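# Crank a pencil sharpener just over one clockwise revolution

## Task

Rotate the pencil sharpener's crank by slightly more than one complete revolution, clockwise as seen when facing the side of the sharpener that carries the crank. The rotation must persist on its own at the end: if the crank only stays in place because the robot is still holding it, the goal is not met.

## Robot and tools

Robot: one Franka FR3 arm with a Robotiq 2F-140 parallel gripper and a camera on the wrist. There is only one arm, so every pose row describes that one gripper. A fixed overhead camera, cam_high, and the wrist camera, cam_wrist, each give 504x504 images, in that order, with every result that carries pictures. Calibration lines (K, distortion, T_world_to_cam, pos_world) are supplied and may be off by a few degrees and millimetres.

Frame: all positions and orientations are in the scene frame. Its origin sits on the table surface right below the arm base; +z is up, and +y points left for someone looking along +x. The base itself may lean slightly. Reported hand positions can be a bit wrong, more so when the arm is stretched out.

Gripper geometry: the fingers extend along the gripper's +z axis and close along its y axis. end_effector_position is the midpoint between the pads when shut. Fingertips stick out about 33 mm past it when closed and about 9 mm when wide open; while closing, the tips travel roughly 24 mm farther from the arm, so keep clearance above surfaces.

A row is 10 numbers: x, y, z, qw, qx, qy, qz, position, force_limit, speed. x, y, z are an absolute target for the pinch point in metres; qw, qx, qy, qz are an absolute target orientation quaternion, w first. Both are poses in the scene frame, not offsets. To hold an orientation, repeat the same quaternion in every row rather than copying the slightly drifted one from the last result. The last three numbers each lie in -1 to 1. position: +1 opens fully (140 mm), about -0.8 brings the pads together, -1 closes until blocked. force_limit: grip force, roughly 14 N at -1, 60 N at 0, 107 N at +1. speed: finger speed, about 30, 140 and 250 mm/s at -1, 0 and +1.

execute_actions(actions): a list of actions; each action is a list of up to 15 rows, one row per 1/30 s control step. If fewer than 15 rows are given, the last row repeats to fill the action. An empty list just reports state and images. Every target must be within 0.6 m of where the gripper is when that action starts, measured along each gripper axis; a malformed action, or a first action failing this test against the latest reported state, rejects the whole call with no motion. Each step, the command is clipped to at most 70 mm and 16 degrees from the measured pose, so far targets need several actions; after an action the arm only continues toward the last clipped pose.

move(target, speed, blocking): target is one row as above. The gripper follows a straight line to it over 0.5 to 10 s (cut short at 10 s), turning the shorter way. speed is in m/s, 0.002 to 0.5, default 0.25; rotation is capped at twice that value in rad/s. The path does not avoid obstacles, the hand can lag, wander or overshoot the speed, and contacts hit harder at higher speed or with a target set deeper past the contact point. With blocking=false the reply comes after 0.5 s while motion continues; check with wait(0), and use wait or stop before sending further rows or moves.

wait(seconds): 0 to 10 s, the arm keeps its last command; returns early if a running move finishes. stop(): brakes a running move (needs stopping distance; fingers continue). zoom_image(camera, region): camera is cam_high or cam_wrist, region [x0, y0, x1, y1] in image pixels from the top-left, at most 504 by 504. read_manual(section): only returns licence text. finished_scene(scene): pass the current scene number to end it once the robot has settled; irreversible.

Results: a state line with end_effector_position and end_effector_quat_wxyz; "Hand target", the pose the controller currently drives toward; step readings of the pinch position, with HELD on steps partly blocked; "pose unreachable" when the clearance check (which treats the base mount as arm) altered or blocked a command. object_status: 0 moving, 1 blocked while opening, 2 blocked while closing (a real grip), 3 reached the requested position or pads touching. position_measured runs from 3 (open) to 230 (pads together). Stopped fingers stay put until position changes by 0.01 or more; to squeeze harder raise force_limit and switch position between -1 and -0.98. A move adds a "move:" line: done, off_target, moving, held or fault, plus limits such as paced (pose clipped) or held (steps blocked, after which the arm may surge), and the distance from target.

Hazards: if contact torque reaches a joint's load limit (waist 20, shoulder 20, upper arm roll 18, elbow 18, forearm roll 12, wrist pitch 12, wrist roll 12 N m, including held weight), the arm freezes for 10 s and the rest of the call is dropped. MOTOR HOT warns of overheating from sustained load; an OVER-TEMPERATURE FAULT brakes the arm until it cools. Joint ranges (rad): waist ±2.744, shoulder ±1.784, upper arm roll ±2.901, elbow -3.042 to -0.152, forearm roll ±2.807, wrist pitch 0.544 to 4.517, wrist roll ±3.016. The robot holds its last command while you compose replies. Avoid slamming, hard pushes, drops and knocking things over. For this job, circle the crank handle gently around its hub, then let go and back off so the crank stays turned without the gripper.

Each tool is called after "Call:" by a JSON object that holds its "op" and its "data".

## Session

Call:
{"op": "execute_actions", "data": {"actions": []}}

Scene clock: 0.00 s.
end_effector_position=(+0.4374, +0.0615, +0.3037) position_measured=3 object_status=3 end_effector_quat_wxyz=(+0.099, -0.293, +0.949, -0.058)
Joint positions: [ 0.002 -0.535  0.212 -2.607  0.028  2.295  1.118]
Joint velocities: [ 0.001 -0.     0.     0.     0.001  0.    -0.   ]
Hand target: +0.437, +0.061, +0.304; +0.099, -0.293, +0.949, -0.058

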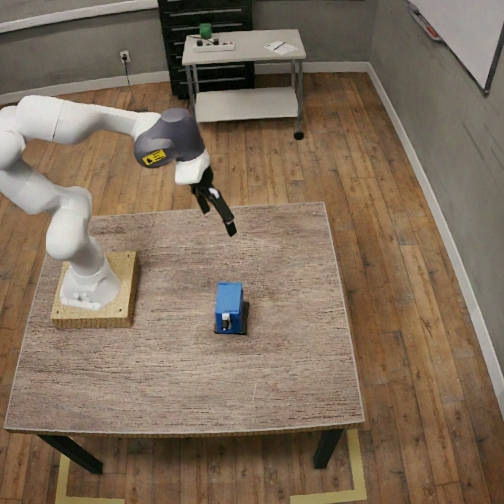

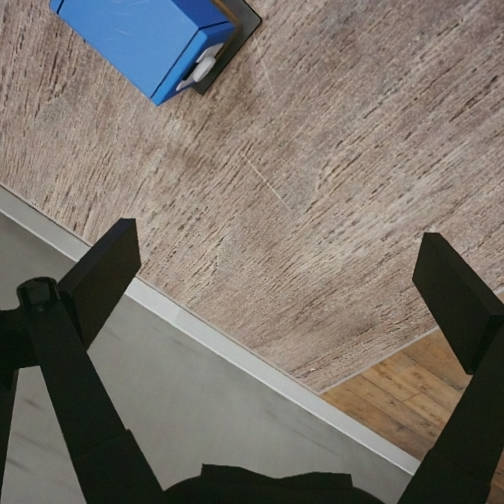

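Call:
{"op": "zoom_image", "data": {"camera": "cam_high", "region": [190, 270, 270, 350]}}

Call:
{"op": "zoom_image", "data": {"camera": "cam_wrist", "region": [40, 0, 280, 120]}}

Region (190, 270, 270, 350) of cam_high's 504x504 image, scaled by 6.300, with more detail than that image has.

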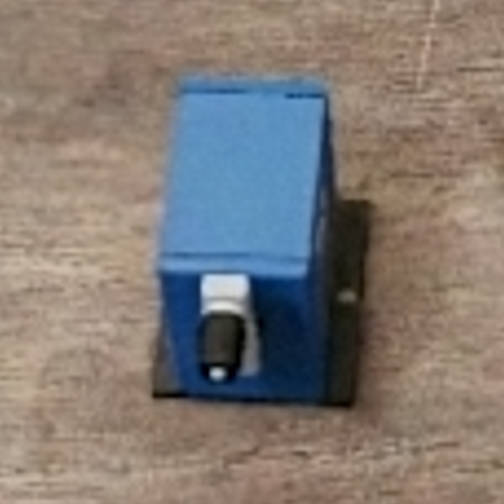

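Region (40, 0, 280, 120) of cam_wrist's 504x504 image, scaled by 2.100, with more detail than that image has.

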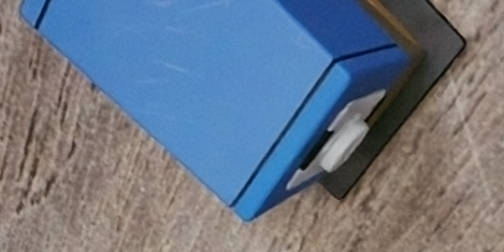

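Call:
{"op": "move", "data": {"target": [0.44,-0.24,0.24,0,-0.707,0.707,0,1,0,0]}}

Scene clock: 14.27 s.
end_effector_position=(+0.4365, -0.2436, +0.2381) position_measured=3 object_status=3 end_effector_quat_wxyz=(+0.003, +0.702, -0.712, -0.001)
Joint positions: [ 0.307 -0.117 -0.768 -2.291 -0.106  2.2   -0.414]
Joint velocities: [-0.     0.    -0.001 -0.001  0.003 -0.002 -0.03 ]
Hand target: +0.437, -0.243, +0.238; +0.003, +0.707, -0.708, -0.002
Off the commanded pose: 0.005 m, 1 deg.
move: off_target
camera_calibration (this result's frames):
cam_wrist: T_world_to_cam=[[-0.99846, -0.0244884, -0.0497868, 0.453297], [-0.0446614, 0.887151, 0.459314, 0.129806], [0.0329205, 0.46083, -0.886878, 0.486341], [0, 0, 0, 1]] pos_world=[0.442386, -0.328177, 0.394272]

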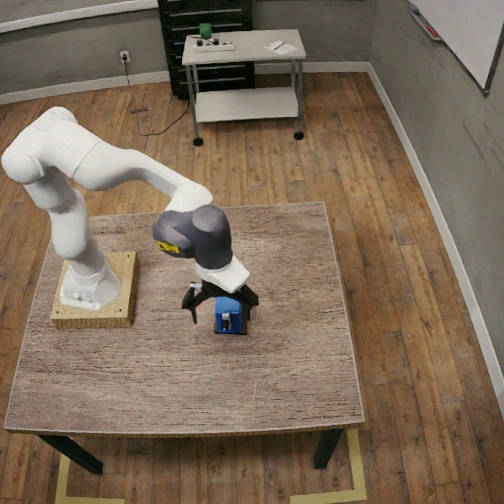

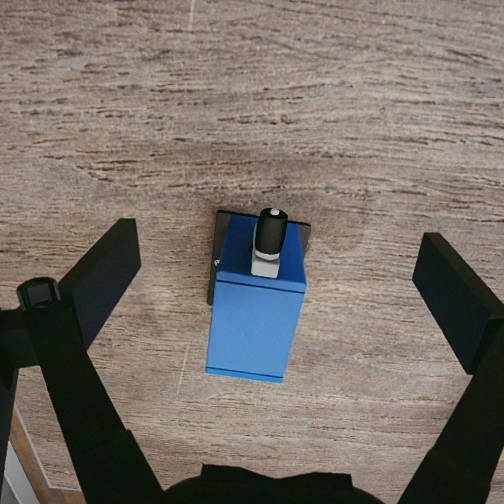

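Call:
{"op": "move", "data": {"target": [0.44,-0.34,0.13,0.299,-0.641,0.641,0.299,1,0,0]}}

Call:
{"op": "zoom_image", "data": {"camera": "cam_wrist", "region": [150, 150, 350, 350]}}

Scene clock: 23.80 s.
end_effector_position=(+0.4373, -0.3405, +0.1308) position_measured=3 object_status=3 end_effector_quat_wxyz=(-0.287, +0.644, -0.642, -0.303)
Joint positions: [-0.654  0.934 -0.372 -1.219  0.694  1.299 -1.144]
Joint velocities: [ 0.001  0.001  0.001 -0.     0.001 -0.013 -0.001]
Hand target: +0.436, -0.340, +0.131; -0.288, +0.643, -0.640, -0.305
Off the commanded pose: 0.003 m, 1 deg.
move: done
camera_calibration (this result's frames):
cam_wrist: T_world_to_cam=[[-0.99889, 0.0050094, -0.0468463, 0.456252], [-0.0445081, 0.225732, 0.973172, -0.0274147], [0.0154497, 0.974176, -0.225259, 0.531614], [0, 0, 0, 1]] pos_world=[0.446312, -0.513983, 0.167804]

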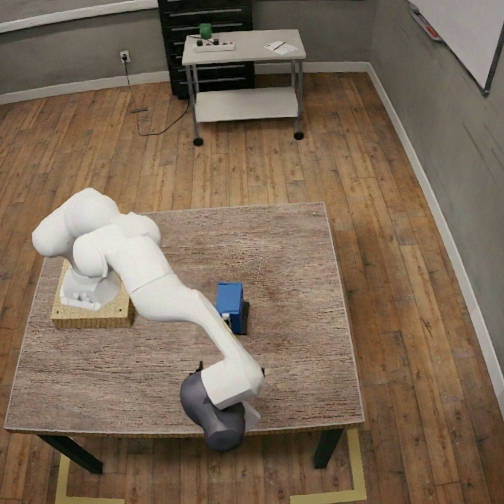

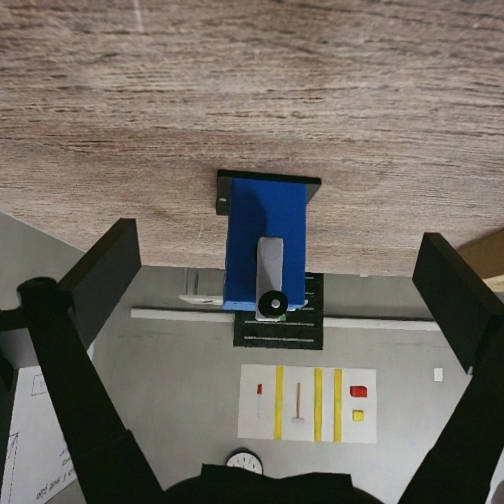

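Region (150, 150, 350, 350) of cam_wrist's 504x504 image, scaled by 2.520, with more detail than that image has.

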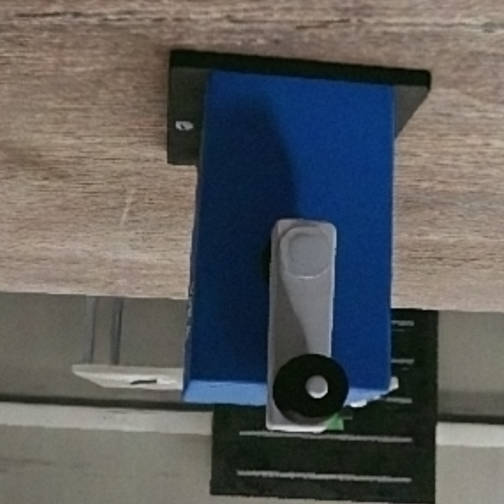

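Call:
{"op": "move", "data": {"target": [0.434,-0.212,0.23,0,-0.707,0.707,0,0.2,0,0]}}

Call:
{"op": "move", "data": {"target": [0.434,-0.212,0.152,0,-0.707,0.707,0,0.2,0,0], "speed": 0.1}}

Call:
{"op": "move", "data": {"target": [0.434,-0.212,0.152,0,-0.707,0.707,0,-1,-0.5,0]}}

Scene clock: 35.47 s.
end_effector_position=(+0.4388, -0.2118, +0.2299) position_measured=104 object_status=3 end_effector_quat_wxyz=(-0.009, +0.707, -0.707, +0.004)
Joint positions: [ 0.064 -0.138 -0.481 -2.363 -0.062  2.251 -0.41 ]
Joint velocities: [-0.001 -0.001 -0.     0.    -0.002  0.001  0.034]
Hand target: +0.439, -0.212, +0.230; -0.009, +0.703, -0.712, +0.005
Off the commanded pose: 0.005 m, 1 deg.
move: off_target
camera_calibration (this result's frames):
cam_wrist: T_world_to_cam=[[-0.996503, -0.0394155, -0.0736734, 0.457403], [-0.0694088, 0.881382, 0.467278, 0.11323], [0.0465164, 0.470758, -0.881035, 0.459109], [0, 0, 0, 1]] pos_world=[0.442307, -0.297899, 0.38528]

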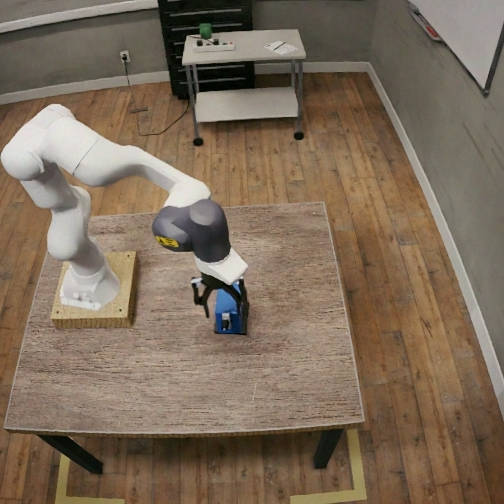

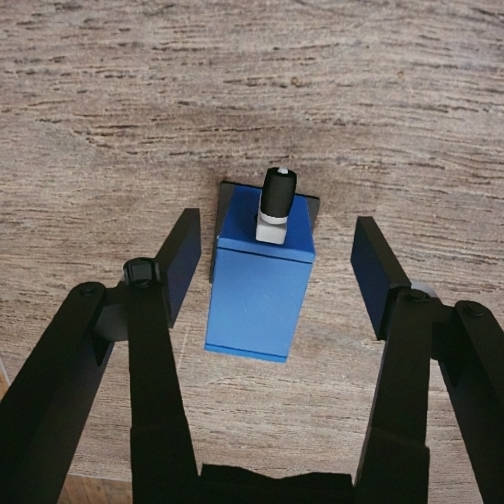

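Scene clock: 36.80 s.
end_effector_position=(+0.4359, -0.2118, +0.1525) position_measured=104 object_status=3 end_effector_quat_wxyz=(-0.000, +0.705, -0.710, -0.001)
Joint positions: [ 0.064  0.018 -0.483 -2.427  0.016  2.44  -0.458]
Joint velocities: [ 0.     0.001 -0.001 -0.     0.004  0.012 -0.015]
Hand target: +0.437, -0.211, +0.151; -0.001, +0.708, -0.706, -0.001
Off the commanded pose: 0.002 m, 0 deg.
move: done
camera_calibration (this result's frames):
cam_wrist: T_world_to_cam=[[-0.998004, -0.0314701, -0.0547439, 0.448316], [-0.0533227, 0.884389, 0.463695, 0.143455], [0.0338224, 0.465689, -0.884302, 0.395965], [0, 0, 0, 1]] pos_world=[0.441678, -0.297158, 0.308176]

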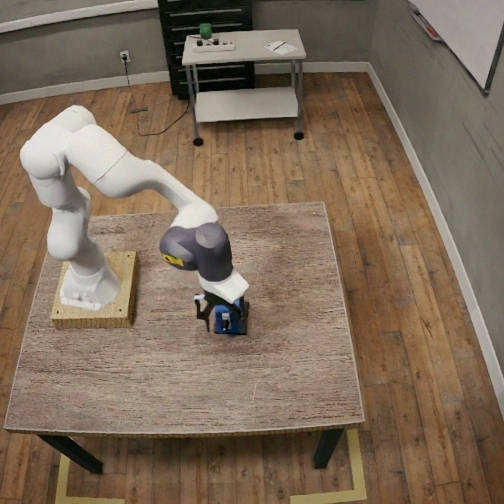

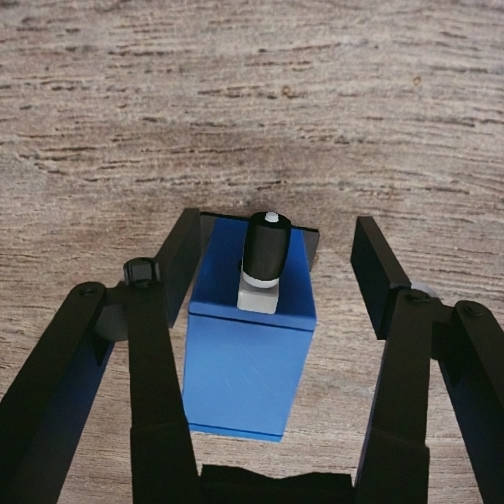

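Scene clock: 37.50 s.
end_effector_position=(+0.4353, -0.2114, +0.1523) position_measured=197 object_status=2 end_effector_quat_wxyz=(-0.001, +0.705, -0.710, -0.000)
Joint positions: [ 0.064  0.015 -0.483 -2.432  0.015  2.444 -0.457]
Joint velocities: [ 0.001 -0.002 -0.    -0.    -0.001  0.001  0.002]
Hand target: +0.434, -0.212, +0.152; +0.000, +0.707, -0.707, -0.000
Off the commanded pose: 0.001 m, 0 deg.
move: done
camera_calibration (this result's frames):
cam_wrist: T_world_to_cam=[[-0.997933, -0.0313169, -0.0561227, 0.447872], [-0.0538169, 0.884537, 0.463355, 0.143434], [0.0351317, 0.465418, -0.884394, 0.395], [0, 0, 0, 1]] pos_world=[0.440788, -0.296687, 0.30801]

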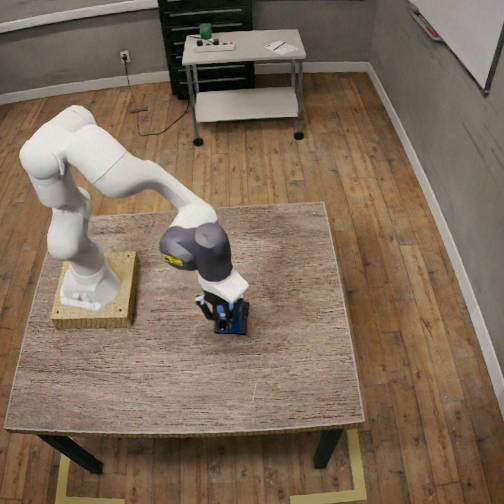

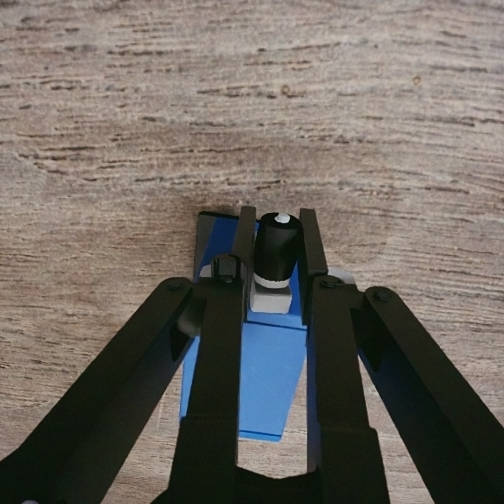

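Call:
{"op": "execute_actions", "data": {"actions": [[[0.4479,-0.212,0.1503,0,-0.707,0.707,0,-1,-0.5,0]],[[0.46,-0.212,0.1453,0,-0.707,0.707,0,-1,-0.5,0]],[[0.4704,-0.212,0.1374,0,-0.707,0.707,0,-1,-0.5,0]],[[0.4783,-0.212,0.127,0,-0.707,0.707,0,-1,-0.5,0]],[[0.4833,-0.212,0.1149,0,-0.707,0.707,0,-1,-0.5,0]],[[0.485,-0.212,0.102,0,-0.707,0.707,0,-1,-0.5,0]]]}}

Scene clock: 44.80 s.
end_effector_position=(+0.4917, -0.2168, +0.1075) position_measured=198 object_status=2 end_effector_quat_wxyz=(-0.004, +0.699, -0.715, +0.010)
Joint positions: [ 0.033  0.247 -0.407 -2.287  0.169  2.527 -0.511]
Joint velocities: [-0.015  0.     0.014 -0.    -0.001  0.001 -0.007]
Hand target: +0.486, -0.212, +0.102; -0.000, +0.707, -0.707, +0.000
Off the commanded pose: 0.010 m, 2 deg.
Step readings (end_effector_position; steps 1 to 15: 1st action; 16 to 30: 2nd action; 31 to 45: 3rd action; 46 to 60: 4th action; 61 to 75: 5th action; 76 to 90: 6th action):
0: (+0.4352, -0.2114, +0.1523)
1: (+0.4373, -0.2122, +0.1523)
2: (+0.4408, -0.2126, +0.1523)
4: (+0.4456, -0.2128, +0.1526)
8: (+0.4481, -0.2131, +0.1523)
15: (+0.4486, -0.2131, +0.1523)
16: (+0.4510, -0.2137, +0.1519)
17: (+0.4543, -0.2137, +0.1509)
19: (+0.4588, -0.2141, +0.1497)
23: (+0.4614, -0.2143, +0.1488)
30: (+0.4619, -0.2143, +0.1486)
31: (+0.4639, -0.2148, +0.1478)
32: (+0.4667, -0.2149, +0.1459)
34: (+0.4707, -0.2151, +0.1436)
38: (+0.4730, -0.2153, +0.1419)
45: (+0.4735, -0.2154, +0.1415)
46: (+0.4750, -0.2157, +0.1403)
47: (+0.4772, -0.2158, +0.1378)
49: (+0.4803, -0.2159, +0.1346)
53: (+0.4822, -0.2161, +0.1322)
60: (+0.4826, -0.2162, +0.1317)
61: (+0.4836, -0.2163, +0.1303)
62: (+0.4850, -0.2165, +0.1275)
64: (+0.4872, -0.2165, +0.1236)
68: (+0.4885, -0.2166, +0.1208)
75: (+0.4888, -0.2166, +0.1201)
76: (+0.4892, -0.2167, +0.1186)
77: (+0.4899, -0.2168, +0.1157)
79: (+0.4910, -0.2167, +0.1115)
83: (+0.4915, -0.2168, +0.1083)
90: end_effector_position above
camera_calibration (this result's frames):
cam_wrist: T_world_to_cam=[[-0.997153, -0.0156025, -0.0737715, 0.506397], [-0.0474675, 0.890062, 0.453362, 0.171114], [0.0585876, 0.455573, -0.888268, 0.342717], [0, 0, 0, 1]] pos_world=[0.492998, -0.300534, 0.264206]

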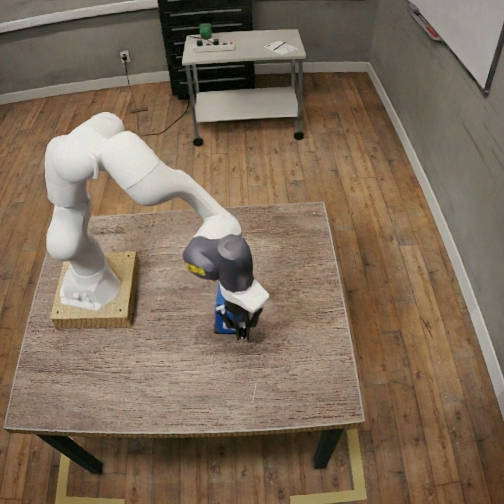

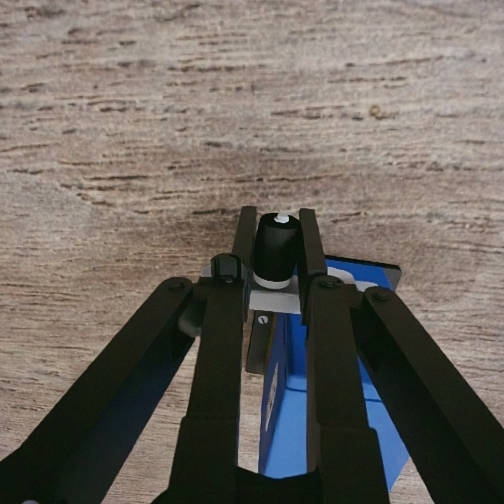

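Call:
{"op": "execute_actions", "data": {"actions": [[[0.4903,-0.2167,0.0895,0,-0.707,0.707,0,-1,-0.5,0]],[[0.4853,-0.2163,0.0774,0,-0.707,0.707,0,-1,-0.5,0]],[[0.4774,-0.2155,0.067,0,-0.707,0.707,0,-1,-0.5,0]],[[0.467,-0.2145,0.0591,0,-0.707,0.707,0,-1,-0.5,0]],[[0.4549,-0.2133,0.0541,0,-0.707,0.707,0,-1,-0.5,0]],[[0.442,-0.2121,0.0524,0,-0.707,0.707,0,-1,-0.5,0]],[[0.4291,-0.2109,0.0541,0,-0.707,0.707,0,-1,-0.5,0]],[[0.417,-0.2097,0.0591,0,-0.707,0.707,0,-1,-0.5,0]],[[0.4066,-0.2087,0.067,0,-0.707,0.707,0,-1,-0.5,0]],[[0.3987,-0.2079,0.0774,0,-0.707,0.707,0,-1,-0.5,0]],[[0.3937,-0.2075,0.0895,0,-0.707,0.707,0,-1,-0.5,0]],[[0.392,-0.2073,0.1024,0,-0.707,0.707,0,-1,-0.5,0]],[[0.3937,-0.2075,0.1153,0,-0.707,0.707,0,-1,-0.5,0]],[[0.3987,-0.2079,0.1274,0,-0.707,0.707,0,-1,-0.5,0]],[[0.4066,-0.2087,0.1378,0,-0.707,0.707,0,-1,-0.5,0]],[[0.417,-0.2097,0.1457,0,-0.707,0.707,0,-1,-0.5,0]],[[0.4291,-0.2109,0.1507,0,-0.707,0.707,0,-1,-0.5,0]],[[0.442,-0.2121,0.1524,0,-0.707,0.707,0,-1,-0.5,0]],[[0.4549,-0.2133,0.1507,0,-0.707,0.707,0,-1,-0.5,0]],[[0.467,-0.2145,0.1457,0,-0.707,0.707,0,-1,-0.5,0]]]}}

Scene clock: 62.70 s.
end_effector_position=(+0.4664, -0.2155, +0.1468) position_measured=198 object_status=2 end_effector_quat_wxyz=(-0.000, +0.698, -0.716, +0.001)
Joint positions: [-0.044  0.107 -0.354 -2.335  0.058  2.434 -0.451]
Joint velocities: [ 0.001  0.001 -0.002  0.001  0.002 -0.    -0.003]
Hand target: +0.467, -0.214, +0.146; +0.000, +0.707, -0.707, +0.000
Off the commanded pose: 0.002 m, 1 deg.
Step readings (end_effector_position; steps 1 to 15: 1st action; 16 to 30: 2nd action; 31 to 45: 3rd action; 46 to 60: 4th action; 61 to 75: 5th action; 76 to 90: 6th action; 91 to 105: 7th action; 106 to 120: 8th action; 121 to 135: 9th action; 136 to 150: 10th action; 151 to 165: 11th action; 166 to 180: 12th action; 181 to 195: 13th action):
0: (+0.4917, -0.2168, +0.1074)
1: (+0.4923, -0.2172, +0.1058)
2: (+0.4919, -0.2173, +0.1015)
4: (+0.4915, -0.2170, +0.0951)
8: (+0.4908, -0.2169, +0.0909)
15: (+0.4907, -0.2170, +0.0904)
16: (+0.4905, -0.2169, +0.0893)
17: (+0.4895, -0.2169, +0.0869)
19: (+0.4880, -0.2166, +0.0827)
23: (+0.4866, -0.2164, +0.0795)
30: (+0.4863, -0.2164, +0.0788)
31: (+0.4855, -0.2162, +0.0777)
32: (+0.4839, -0.2162, +0.0756)
34: (+0.4814, -0.2157, +0.0718)
38: (+0.4790, -0.2155, +0.0688)
45: (+0.4784, -0.2155, +0.0680)
46: (+0.4772, -0.2152, +0.0672)
47: (+0.4747, -0.2150, +0.0653)
49: (+0.4704, -0.2145, +0.0617)
53: (+0.4671, -0.2141, +0.0593)
60: (+0.4670, -0.2141, +0.0592)
61: (+0.4654, -0.2137, +0.0588)
62: (+0.4621, -0.2136, +0.0573)
64: (+0.4563, -0.2128, +0.0546)
68: (+0.4556, -0.2128, +0.0547)
75: (+0.4556, -0.2128, +0.0547)
76: (+0.4537, -0.2123, +0.0546)
77: (+0.4499, -0.2120, +0.0538)
79: (+0.4458, -0.2116, +0.0534)
83: (+0.4443, -0.2115, +0.0534)
90: (+0.4443, -0.2115, +0.0534)
91: (+0.4420, -0.2109, +0.0536)
92: (+0.4380, -0.2107, +0.0537)
94: (+0.4342, -0.2103, +0.0545)
98: (+0.4322, -0.2102, +0.0549)
105: (+0.4319, -0.2102, +0.0550)
106: (+0.4295, -0.2096, +0.0556)
107: (+0.4263, -0.2096, +0.0569)
109: (+0.4224, -0.2091, +0.0586)
113: (+0.4204, -0.2089, +0.0597)
120: (+0.4201, -0.2089, +0.0599)
121: (+0.4180, -0.2085, +0.0609)
122: (+0.4154, -0.2086, +0.0631)
124: (+0.4121, -0.2083, +0.0656)
128: (+0.4102, -0.2081, +0.0673)
135: (+0.4099, -0.2081, +0.0677)
136: (+0.4084, -0.2077, +0.0691)
137: (+0.4063, -0.2078, +0.0717)
139: (+0.4036, -0.2077, +0.0751)
143: (+0.4021, -0.2075, +0.0775)
150: (+0.4017, -0.2075, +0.0780)
151: (+0.4008, -0.2072, +0.0797)
152: (+0.3994, -0.2073, +0.0826)
154: (+0.3977, -0.2073, +0.0866)
158: (+0.3967, -0.2072, +0.0894)
165: (+0.3965, -0.2072, +0.0901)
166: (+0.3961, -0.2071, +0.0918)
167: (+0.3956, -0.2072, +0.0949)
169: (+0.3949, -0.2072, +0.0991)
173: (+0.3945, -0.2072, +0.1020)
180: (+0.3944, -0.2072, +0.1028)
181: (+0.3945, -0.2071, +0.1044)
182: (+0.3947, -0.2073, +0.1073)
184: (+0.3951, -0.2074, +0.1115)
Lines left out of this list: 37.
camera_calibration (this result's frames):
cam_wrist: T_world_to_cam=[[-0.998279, -0.0145188, -0.0568122, 0.482434], [-0.039149, 0.886326, 0.461403, 0.145116], [0.0436551, 0.462833, -0.88537, 0.386628], [0, 0, 0, 1]] pos_world=[0.470407, -0.30056, 0.30276]

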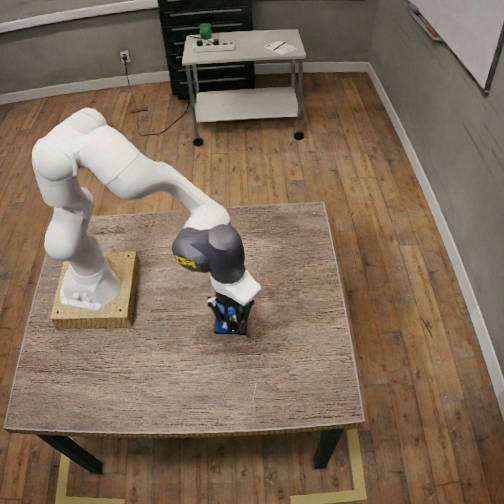

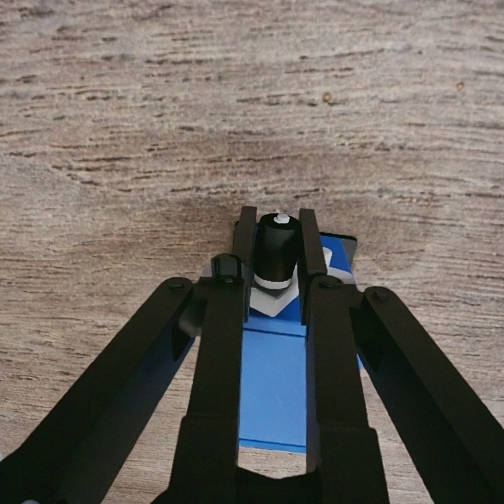

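Call:
{"op": "move", "data": {"target": [0.4664,-0.2155,0.1468,0,-0.707,0.707,0,0,0,0]}}

Call:
{"op": "move", "data": {"target": [0.4664,-0.2155,0.23,0,-0.707,0.707,0,0,0,0]}}

Call:
{"op": "finished_scene", "data": {"scene": 1}}

Scene clock: 66.10 s.
end_effector_position=(+0.4664, -0.2155, +0.1468) position_measured=129 object_status=3 end_effector_quat_wxyz=(-0.000, +0.703, -0.711, +0.001)
Joint positions: [-0.044  0.107 -0.354 -2.334  0.059  2.434 -0.465]
Joint velocities: [ 0.     0.    -0.     0.     0.    -0.    -0.014]
Hand target: +0.466, -0.216, +0.147; +0.000, +0.707, -0.707, +0.000
Off the commanded pose: 0.000 m, 1 deg.
move: done
camera_calibration (this result's frames):
cam_wrist: T_world_to_cam=[[-0.998008, -0.0278467, -0.0566043, 0.479382], [-0.0508926, 0.885616, 0.461621, 0.150405], [0.037275, 0.463582, -0.885269, 0.389668], [0, 0, 0, 1]] pos_world=[0.471557, -0.300495, 0.302666]

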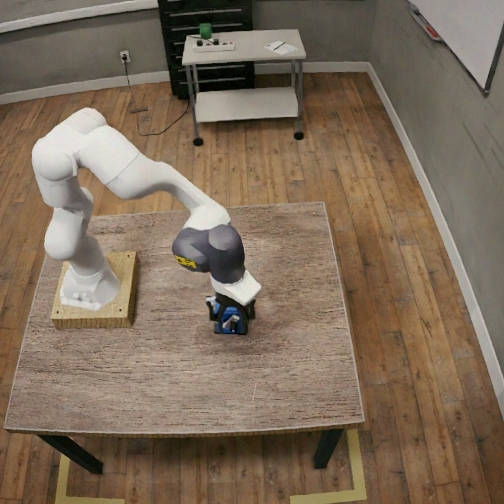

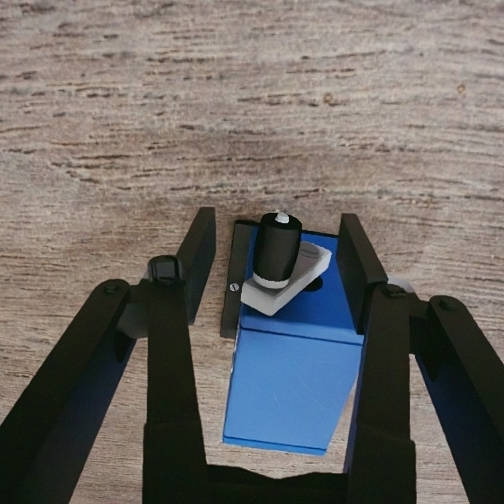

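Scene clock: 67.20 s.
end_effector_position=(+0.4641, -0.2170, +0.2301) position_measured=129 object_status=3 end_effector_quat_wxyz=(-0.000, +0.708, -0.706, +0.001)
Joint positions: [-0.044 -0.045 -0.357 -2.268 -0.02   2.227 -0.425]
Joint velocities: [-0.001  0.    -0.     0.    -0.001 -0.012  0.009]
Hand target: +0.464, -0.216, +0.231; +0.001, +0.706, -0.708, +0.001
Off the commanded pose: 0.003 m, 0 deg.
move: done
camera_calibration (this result's frames):
cam_wrist: T_world_to_cam=[[-0.997506, -0.0406183, -0.0577164, 0.478969], [-0.0626922, 0.885552, 0.46029, 0.118911], [0.0324147, 0.46276, -0.885891, 0.466403], [0, 0, 0, 1]] pos_world=[0.470111, -0.30168, 0.386093]

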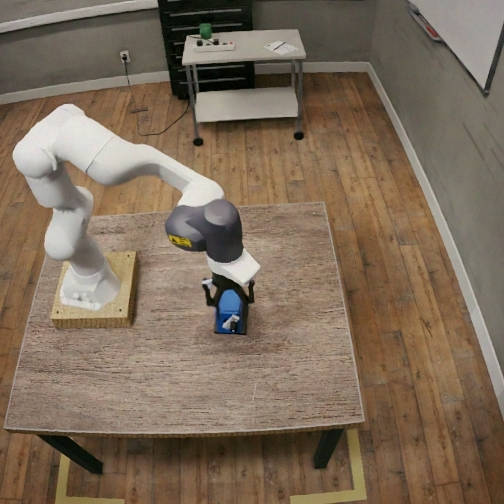

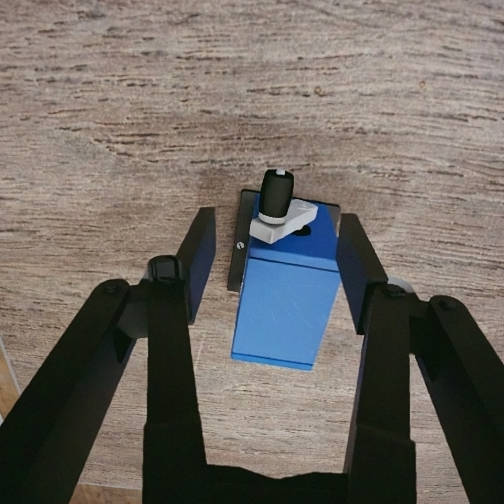

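The scene is finished: the task was done.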